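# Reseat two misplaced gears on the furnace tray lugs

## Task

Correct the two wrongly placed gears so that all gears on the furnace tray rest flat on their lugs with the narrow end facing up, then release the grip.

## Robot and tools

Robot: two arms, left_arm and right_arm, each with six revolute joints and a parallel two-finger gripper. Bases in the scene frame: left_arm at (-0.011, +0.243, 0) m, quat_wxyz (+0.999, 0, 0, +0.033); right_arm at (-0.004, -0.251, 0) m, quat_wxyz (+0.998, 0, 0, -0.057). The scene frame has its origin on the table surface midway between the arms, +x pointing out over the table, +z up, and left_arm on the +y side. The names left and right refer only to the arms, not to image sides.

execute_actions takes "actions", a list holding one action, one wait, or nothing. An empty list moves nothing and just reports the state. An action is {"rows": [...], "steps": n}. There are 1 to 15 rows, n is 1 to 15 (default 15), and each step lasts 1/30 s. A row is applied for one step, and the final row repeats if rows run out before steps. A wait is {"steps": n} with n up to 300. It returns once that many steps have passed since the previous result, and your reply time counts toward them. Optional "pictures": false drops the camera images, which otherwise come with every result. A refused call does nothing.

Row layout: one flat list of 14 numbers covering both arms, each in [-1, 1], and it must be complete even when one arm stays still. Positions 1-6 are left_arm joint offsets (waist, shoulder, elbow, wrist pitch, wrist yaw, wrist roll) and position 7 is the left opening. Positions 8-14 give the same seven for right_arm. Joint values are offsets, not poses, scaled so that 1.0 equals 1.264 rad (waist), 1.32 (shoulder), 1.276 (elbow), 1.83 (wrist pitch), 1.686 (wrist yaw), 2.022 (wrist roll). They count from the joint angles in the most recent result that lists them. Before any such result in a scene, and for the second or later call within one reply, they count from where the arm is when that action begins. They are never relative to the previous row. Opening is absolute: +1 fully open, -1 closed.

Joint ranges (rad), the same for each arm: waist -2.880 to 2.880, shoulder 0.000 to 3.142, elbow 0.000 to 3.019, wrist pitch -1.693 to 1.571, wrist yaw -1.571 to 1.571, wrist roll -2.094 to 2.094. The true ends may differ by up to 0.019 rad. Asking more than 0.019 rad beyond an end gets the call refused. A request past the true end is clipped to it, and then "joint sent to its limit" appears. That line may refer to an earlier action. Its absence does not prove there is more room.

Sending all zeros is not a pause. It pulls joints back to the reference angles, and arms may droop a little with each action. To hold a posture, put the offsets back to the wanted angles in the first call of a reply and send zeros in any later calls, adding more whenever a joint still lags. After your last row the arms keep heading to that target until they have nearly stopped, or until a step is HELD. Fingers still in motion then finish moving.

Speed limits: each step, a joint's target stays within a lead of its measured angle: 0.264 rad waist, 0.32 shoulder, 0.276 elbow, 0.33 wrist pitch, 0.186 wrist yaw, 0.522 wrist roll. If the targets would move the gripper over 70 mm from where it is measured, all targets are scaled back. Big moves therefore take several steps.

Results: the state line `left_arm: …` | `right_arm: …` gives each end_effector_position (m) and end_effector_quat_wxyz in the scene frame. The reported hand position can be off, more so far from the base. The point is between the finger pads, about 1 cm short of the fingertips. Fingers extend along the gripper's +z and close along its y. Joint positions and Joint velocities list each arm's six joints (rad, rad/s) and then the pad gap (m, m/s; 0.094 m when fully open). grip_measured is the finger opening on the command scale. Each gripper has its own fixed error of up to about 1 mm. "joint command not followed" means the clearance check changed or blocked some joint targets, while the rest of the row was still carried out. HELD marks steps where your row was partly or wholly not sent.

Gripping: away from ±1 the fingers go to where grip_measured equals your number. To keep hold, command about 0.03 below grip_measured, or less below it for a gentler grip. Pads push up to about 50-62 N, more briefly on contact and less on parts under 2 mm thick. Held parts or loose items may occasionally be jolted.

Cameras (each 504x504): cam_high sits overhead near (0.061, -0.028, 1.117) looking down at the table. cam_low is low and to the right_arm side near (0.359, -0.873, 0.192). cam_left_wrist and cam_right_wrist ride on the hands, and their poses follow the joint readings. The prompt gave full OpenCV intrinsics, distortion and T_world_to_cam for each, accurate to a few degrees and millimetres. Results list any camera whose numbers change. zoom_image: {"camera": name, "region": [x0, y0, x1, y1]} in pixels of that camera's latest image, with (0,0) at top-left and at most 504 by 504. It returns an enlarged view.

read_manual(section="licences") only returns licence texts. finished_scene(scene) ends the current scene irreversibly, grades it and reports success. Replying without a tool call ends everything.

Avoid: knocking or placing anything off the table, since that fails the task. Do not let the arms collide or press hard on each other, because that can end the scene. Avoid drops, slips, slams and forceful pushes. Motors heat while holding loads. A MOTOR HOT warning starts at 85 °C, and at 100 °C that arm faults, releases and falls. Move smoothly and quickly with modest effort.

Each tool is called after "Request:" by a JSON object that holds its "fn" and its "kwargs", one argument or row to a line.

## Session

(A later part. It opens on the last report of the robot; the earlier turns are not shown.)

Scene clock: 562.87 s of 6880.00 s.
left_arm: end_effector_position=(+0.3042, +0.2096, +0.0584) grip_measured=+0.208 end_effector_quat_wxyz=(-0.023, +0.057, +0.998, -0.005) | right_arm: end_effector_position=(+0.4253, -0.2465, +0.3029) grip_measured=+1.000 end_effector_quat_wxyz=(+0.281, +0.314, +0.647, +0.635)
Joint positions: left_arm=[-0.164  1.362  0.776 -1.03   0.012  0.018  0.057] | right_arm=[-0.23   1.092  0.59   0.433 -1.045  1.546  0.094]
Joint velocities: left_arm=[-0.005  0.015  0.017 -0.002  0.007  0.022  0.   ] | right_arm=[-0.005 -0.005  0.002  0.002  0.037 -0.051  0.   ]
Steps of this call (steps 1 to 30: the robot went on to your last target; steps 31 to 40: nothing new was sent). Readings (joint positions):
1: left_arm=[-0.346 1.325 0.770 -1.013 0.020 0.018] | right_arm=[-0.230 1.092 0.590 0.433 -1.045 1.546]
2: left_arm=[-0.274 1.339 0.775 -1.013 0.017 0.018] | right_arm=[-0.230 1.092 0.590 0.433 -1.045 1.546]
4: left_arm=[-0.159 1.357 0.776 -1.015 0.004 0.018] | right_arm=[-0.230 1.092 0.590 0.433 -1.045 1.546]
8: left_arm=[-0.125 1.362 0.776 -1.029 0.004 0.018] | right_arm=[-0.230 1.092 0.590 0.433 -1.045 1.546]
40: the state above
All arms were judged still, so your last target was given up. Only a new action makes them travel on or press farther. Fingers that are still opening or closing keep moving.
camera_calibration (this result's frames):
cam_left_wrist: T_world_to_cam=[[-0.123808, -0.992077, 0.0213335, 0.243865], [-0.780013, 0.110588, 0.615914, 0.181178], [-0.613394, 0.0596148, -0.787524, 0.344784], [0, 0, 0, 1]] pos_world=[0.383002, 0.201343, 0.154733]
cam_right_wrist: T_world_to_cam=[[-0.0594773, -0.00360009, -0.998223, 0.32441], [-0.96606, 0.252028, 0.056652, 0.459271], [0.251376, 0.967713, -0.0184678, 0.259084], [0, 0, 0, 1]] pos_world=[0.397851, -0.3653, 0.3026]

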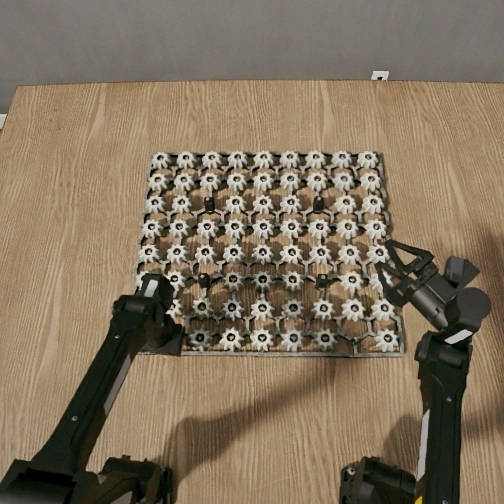

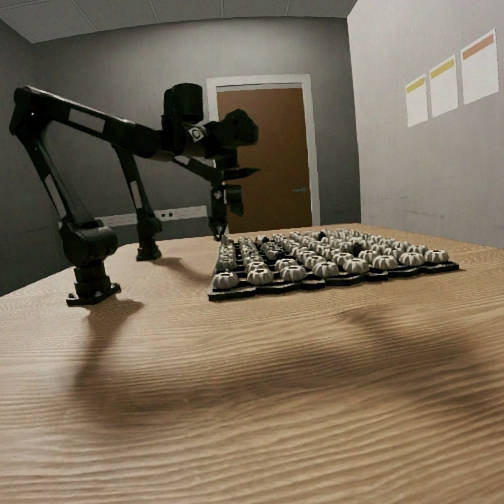

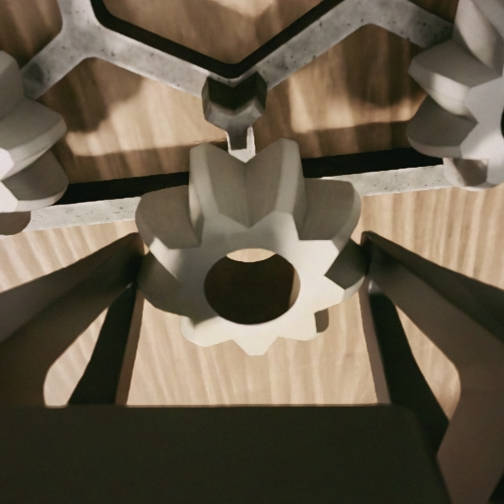

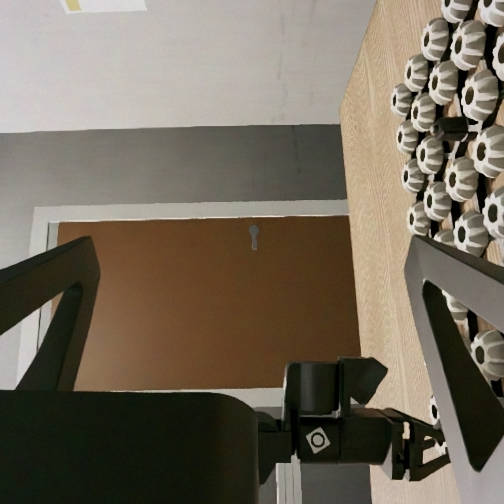

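Request:
{"fn": "execute_actions", "kwargs": {
  "actions": [
    {"rows":[[0.015,-0.01,0.02,0.02,0,0,0.17,0,0,0.02,0,0,0,1],[0.02,-0.01,0.03,0.04,0,0,0.17,0,0,0.02,0,0,0,1],[0.02,0,0.03,0.06,0,0,0.17,0,0,0.02,0,0,0,1],[0.02,0.01,0.03,0.071,0,0,0.17,0,0,0.02,0,0,0,1],[0.02,0.02,0.03,0.071,0,0,0.17,0,0,0.02,0,0,0,1]],"steps":15}
  ]
}}

Scene clock: 568.53 s of 6880.00 s.
left_arm: end_effector_position=(+0.3311, +0.2141, +0.0482) grip_measured=+0.208 end_effector_quat_wxyz=(+0.020, +0.047, +0.999, -0.007) | right_arm: end_effector_position=(+0.4253, -0.2465, +0.3029) grip_measured=+1.000 end_effector_quat_wxyz=(+0.281, +0.314, +0.647, +0.635)
Joint positions: left_arm=[-0.143  1.394  0.776 -0.913  0.012  0.018  0.057] | right_arm=[-0.23   1.092  0.59   0.433 -1.045  1.546  0.094]
Joint velocities: left_arm=[ 0.005 -0.005  0.022  0.017  0.051 -0.051  0.   ] | right_arm=[-0.005 -0.005 -0.002 -0.007 -0.007 -0.007  0.   ]
Steps of this call (steps 1 to 90: nothing new was sent; then 2.17 s passed at rest; steps 91 to 105: all 15 steps of this action). Readings (joint positions):
91: left_arm=[-0.163 1.362 0.776 -1.027 0.012 0.018] | right_arm=[-0.230 1.092 0.590 0.433 -1.045 1.546]
92: left_arm=[-0.160 1.362 0.776 -1.015 0.012 0.018] | right_arm=[-0.230 1.092 0.590 0.433 -1.045 1.546]
94: left_arm=[-0.152 1.363 0.776 -0.968 0.012 0.018] | right_arm=[-0.230 1.092 0.590 0.433 -1.045 1.546]
98: left_arm=[-0.143 1.381 0.776 -0.914 0.012 0.018] | right_arm=[-0.230 1.092 0.590 0.433 -1.045 1.546]
105: the state above
camera_calibration (this result's frames):
cam_left_wrist: T_world_to_cam=[[-0.105048, -0.994287, 0.01894, 0.246247], [-0.83126, 0.0982463, 0.547133, 0.230858], [-0.545868, 0.0417313, -0.836831, 0.336814], [0, 0, 0, 1]] pos_world=[0.401627, 0.208103, 0.150882]
cam_right_wrist: T_world_to_cam=[[-0.0594773, -0.00360009, -0.998223, 0.32441], [-0.96606, 0.252028, 0.056652, 0.459271], [0.251376, 0.967713, -0.0184678, 0.259084], [0, 0, 0, 1]] pos_world=[0.397851, -0.3653, 0.3026]

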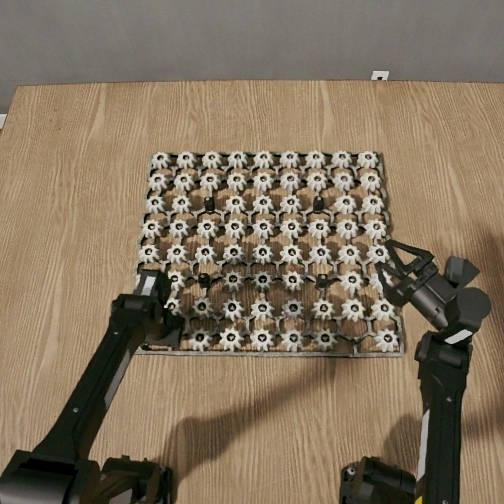

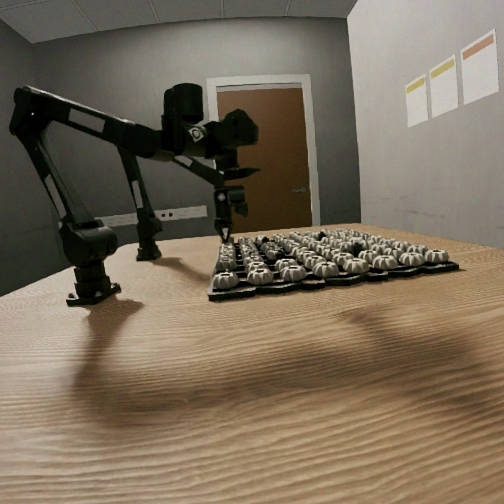

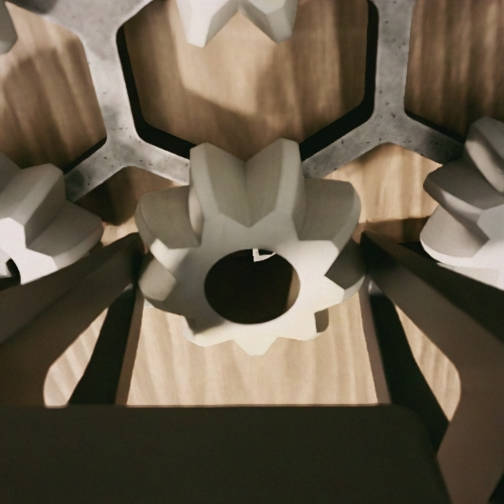

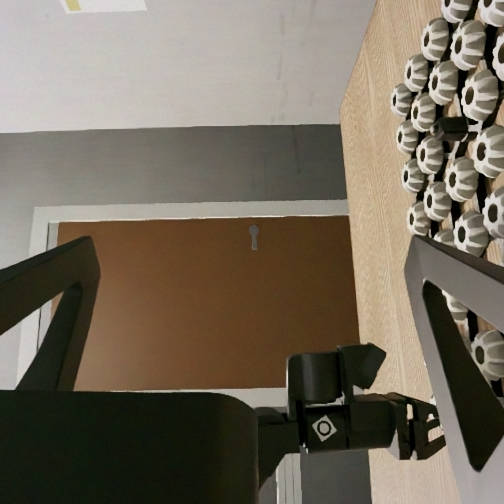

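Request:
{"fn": "execute_actions", "kwargs": {
  "actions": [
    {"rows":[[-0.015,0.015,0,0,0,0,0.17,0,0,0.02,0,0,0,1],[-0.015,0.03,0,0,0,0,0.17,0,0,0.02,0,0,0,1],[-0.015,0.045,0,0,0,0,0.17,0,0,0.02,0,0,0,1]],"steps":15}
  ]
}}

Scene clock: 573.47 s of 6880.00 s.
left_arm: end_effector_position=(+0.3257, +0.2103, +0.0286) grip_measured=+0.208 end_effector_quat_wxyz=(-0.008, +0.054, +0.999, -0.005) | right_arm: end_effector_position=(+0.4253, -0.2465, +0.3029) grip_measured=+1.000 end_effector_quat_wxyz=(+0.281, +0.314, +0.647, +0.635)
Joint positions: left_arm=[-0.156  1.453  0.774 -0.907  0.011  0.018  0.057] | right_arm=[-0.23   1.092  0.59   0.433 -1.045  1.546  0.094]
Joint velocities: left_arm=[-0.005  0.005  0.002  0.002  0.037  0.081  0.   ] | right_arm=[ 0.005  0.005  0.007 -0.002 -0.007 -0.037  0.   ]
Steps of this call (steps 1 to 15: the robot went on to your last target; steps 16 to 90: nothing new was sent; then 1.43 s passed at rest; steps 91 to 105: all 15 steps of this action). Readings (joint positions):
91: left_arm=[-0.144 1.396 0.775 -0.913 0.012 0.018] | right_arm=[-0.230 1.092 0.590 0.433 -1.045 1.546]
92: left_arm=[-0.145 1.400 0.774 -0.913 0.012 0.018] | right_arm=[-0.230 1.092 0.590 0.433 -1.045 1.546]
94: left_arm=[-0.151 1.420 0.774 -0.913 0.012 0.018] | right_arm=[-0.230 1.092 0.590 0.433 -1.045 1.546]
98: left_arm=[-0.156 1.454 0.774 -0.907 0.011 0.018] | right_arm=[-0.230 1.092 0.590 0.433 -1.045 1.546]
105: the state above
camera_calibration (this result's frames):
cam_left_wrist: T_world_to_cam=[[-0.116868, -0.992958, 0.0193762, 0.24584], [-0.798571, 0.105552, 0.592573, 0.223947], [-0.590445, 0.0537793, -0.805284, 0.32875], [0, 0, 0, 1]] pos_world=[0.401677, 0.202791, 0.127268]
cam_right_wrist: T_world_to_cam=[[-0.0594773, -0.00360009, -0.998223, 0.32441], [-0.96606, 0.252028, 0.056652, 0.459271], [0.251376, 0.967713, -0.0184678, 0.259084], [0, 0, 0, 1]] pos_world=[0.397851, -0.3653, 0.3026]

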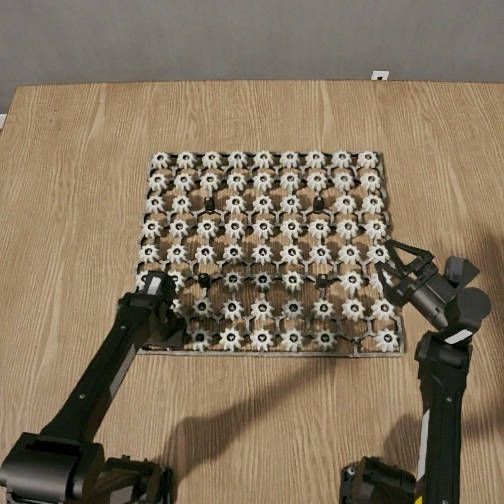

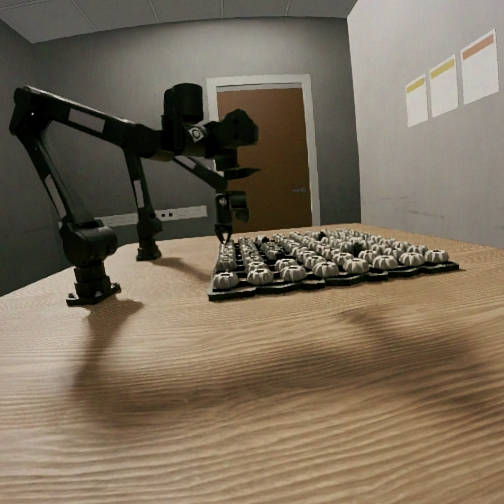

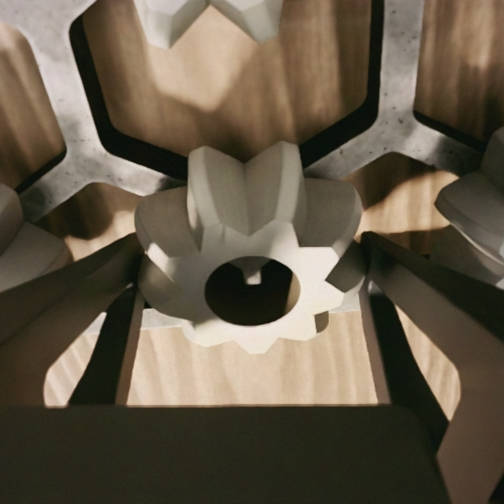

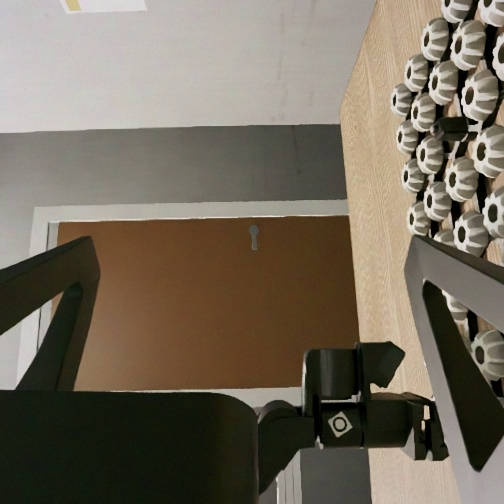

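Aligned. Lower a little more, release.

Request:
{"fn": "execute_actions", "kwargs": {
  "actions": [
    {"rows":[[0,0.015,0,0,0,0,0.17,0,0,0.02,0,0,0,1],[0,0.022,0,0,0,0,0.17,0,0,0.02,0,0,0,1],[0,0.022,0,0,0,0,0.17,0,0,0.02,0,0,0,1],[0,0.022,0,0,0,0,0.17,0,0,0.02,0,0,0,1],[0,0.022,0,0,0,0,0.17,0,0,0.02,0,0,0,1],[0,0.022,0,0,0,0,0.17,0,0,0.02,0,0,0,1],[0,0.022,0,0,0,0,0.17,0,0,0.02,0,0,0,1],[0,0.022,0,0,0,0,0.3,0,0,0.02,0,0,0,1],[0,0.022,0,0,0,0,0.44,0,0,0.02,0,0,0,1]],"steps":15}
  ]
}}

Request:
{"fn": "execute_actions", "kwargs": {
  "actions": [
    {"rows":[[0,-0.03,0,0,0,0,0.44,0,0,0,0,0,0,1],[0,-0.06,0,0.01,0,0,0.44,0,0,0,0,0,0,1],[0,-0.1,0,0.06,0,0,0.44,0,0,0,0,0,0,1],[0,-0.14,0,0.1,0,0,0.44,0,0,0,0,0,0,1]],"steps":15}
  ]
}}

Scene clock: 579.47 s of 6880.00 s.
left_arm: end_effector_position=(+0.3224, +0.2106, +0.0206) grip_measured=+0.437 end_effector_quat_wxyz=(-0.020, +0.054, +0.998, -0.005) | right_arm: end_effector_position=(+0.4253, -0.2465, +0.3029) grip_measured=+1.000 end_effector_quat_wxyz=(+0.281, +0.314, +0.647, +0.635)
Joint positions: left_arm=[-0.156  1.477  0.772 -0.906  0.011  0.018  0.068] | right_arm=[-0.23   1.092  0.59   0.433 -1.045  1.546  0.094]
Joint velocities: left_arm=[-0.005  0.015 -0.002 -0.017 -0.022  0.081  0.   ] | right_arm=[ 0.005 -0.005  0.007  0.002  0.022  0.022  0.   ]
Steps of this call (steps 1 to 15: the robot went on to your last target; steps 16 to 90: nothing new was sent; then 2.50 s passed at rest; steps 91 to 105: all 15 steps of this action). Readings (joint positions):
91: left_arm=[-0.156 1.453 0.774 -0.907 0.011 0.018] | right_arm=[-0.230 1.092 0.590 0.433 -1.045 1.546]
92: left_arm=[-0.156 1.454 0.774 -0.907 0.011 0.018] | right_arm=[-0.230 1.092 0.590 0.433 -1.045 1.546]
94: left_arm=[-0.156 1.455 0.774 -0.906 0.011 0.018] | right_arm=[-0.230 1.092 0.590 0.433 -1.045 1.546]
98: left_arm=[-0.156 1.455 0.774 -0.906 0.011 0.018] | right_arm=[-0.230 1.092 0.590 0.433 -1.045 1.546]
105: the state above
camera_calibration (this result's frames):
cam_left_wrist: T_world_to_cam=[[-0.116381, -0.993002, 0.020065, 0.245741], [-0.783691, 0.104222, 0.612344, 0.221141], [-0.61015, 0.0555401, -0.790337, 0.326059], [0, 0, 0, 1]] pos_world=[0.400851, 0.202864, 0.117351]
cam_right_wrist: T_world_to_cam=[[-0.0594773, -0.00360009, -0.998223, 0.32441], [-0.96606, 0.252028, 0.056652, 0.459271], [0.251376, 0.967713, -0.0184678, 0.259084], [0, 0, 0, 1]] pos_world=[0.397851, -0.3653, 0.3026]

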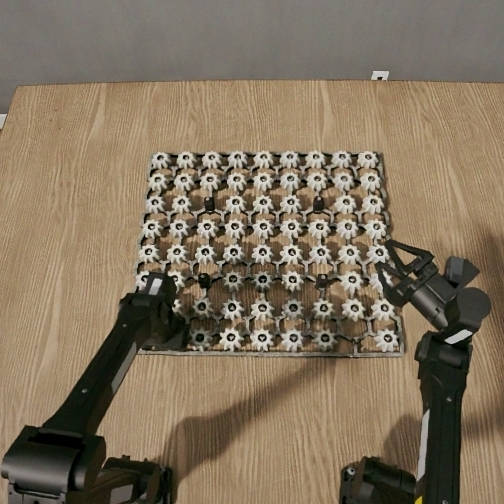

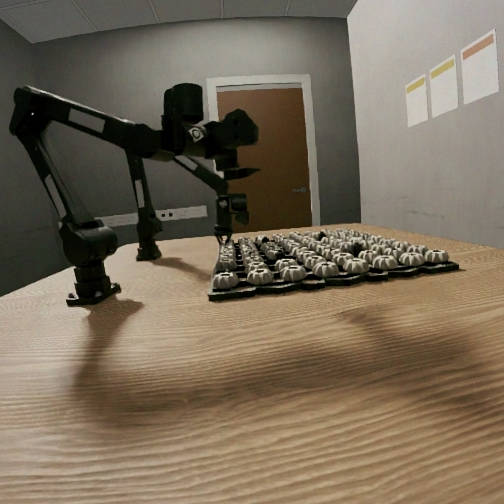

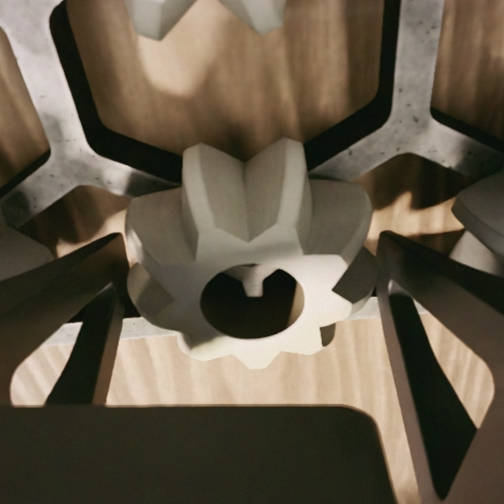

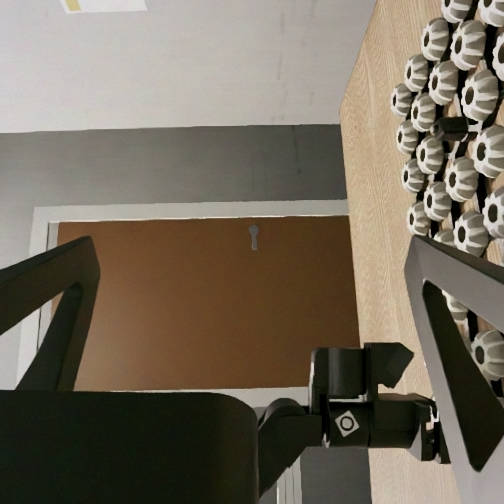

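Scene clock: 579.97 s of 6880.00 s.
left_arm: end_effector_position=(+0.3697, +0.2063, +0.0856) grip_measured=+0.437 end_effector_quat_wxyz=(+0.153, +0.054, +0.987, -0.011) | right_arm: end_effector_position=(+0.4253, -0.2465, +0.3029) grip_measured=+1.000 end_effector_quat_wxyz=(+0.281, +0.314, +0.647, +0.635)
Joint positions: left_arm=[-0.156  1.28   0.751 -0.734  0.011  0.018  0.068] | right_arm=[-0.23   1.092  0.59   0.433 -1.045  1.546  0.094]
Joint velocities: left_arm=[-0.015  0.083 -0.002 -0.007  0.066 -0.022 -0.001] | right_arm=[-0.005 -0.005  0.007  0.007 -0.066  0.066  0.   ]
Steps of this call (steps 1 to 15: all 15 steps of this action). Readings (joint positions):
1: left_arm=[-0.156 1.476 0.771 -0.906 0.011 0.018] | right_arm=[-0.230 1.092 0.590 0.433 -1.045 1.546]
2: left_arm=[-0.156 1.471 0.770 -0.904 0.011 0.018] | right_arm=[-0.230 1.092 0.590 0.433 -1.045 1.546]
4: left_arm=[-0.156 1.432 0.756 -0.846 0.011 0.018] | right_arm=[-0.230 1.092 0.590 0.433 -1.045 1.546]
8: left_arm=[-0.156 1.306 0.751 -0.745 0.011 0.018] | right_arm=[-0.230 1.092 0.590 0.433 -1.045 1.546]
15: the state above
camera_calibration (this result's frames):
cam_left_wrist: T_world_to_cam=[[-0.121551, -0.99254, 0.00947504, 0.248469], [-0.944496, 0.118592, 0.306372, 0.301581], [-0.30521, 0.0282907, -0.951865, 0.313233], [0, 0, 0, 1]] pos_world=[0.410646, 0.201989, 0.203405]
cam_right_wrist: T_world_to_cam=[[-0.0594773, -0.00360009, -0.998223, 0.32441], [-0.96606, 0.252028, 0.056652, 0.459271], [0.251376, 0.967713, -0.0184678, 0.259084], [0, 0, 0, 1]] pos_world=[0.397851, -0.3653, 0.3026]

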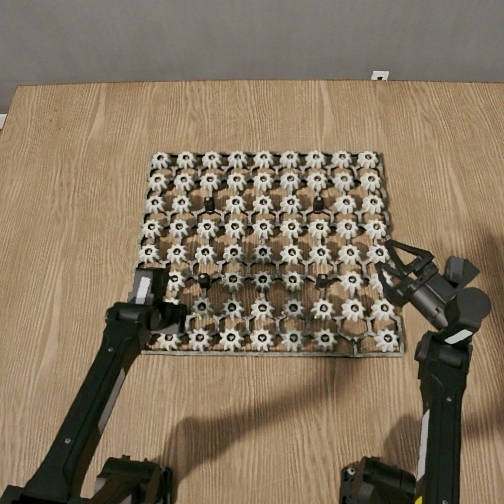

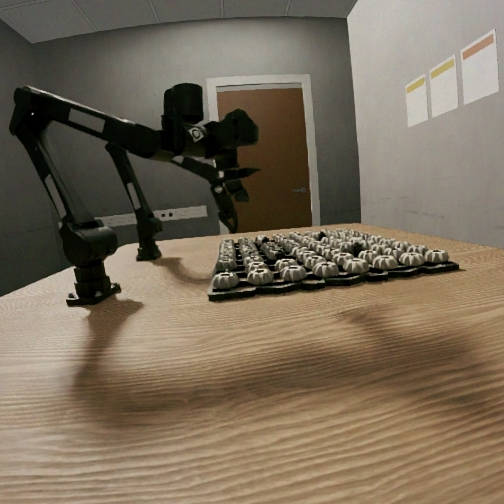

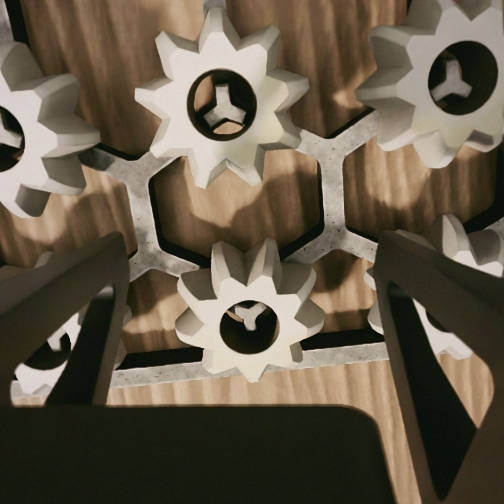

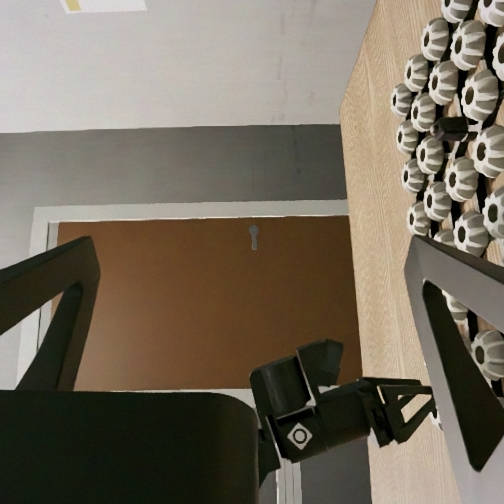

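Request:
{"fn": "finished_scene", "kwargs": {
  "scene": 2
}}

The scene is finished: the task was done.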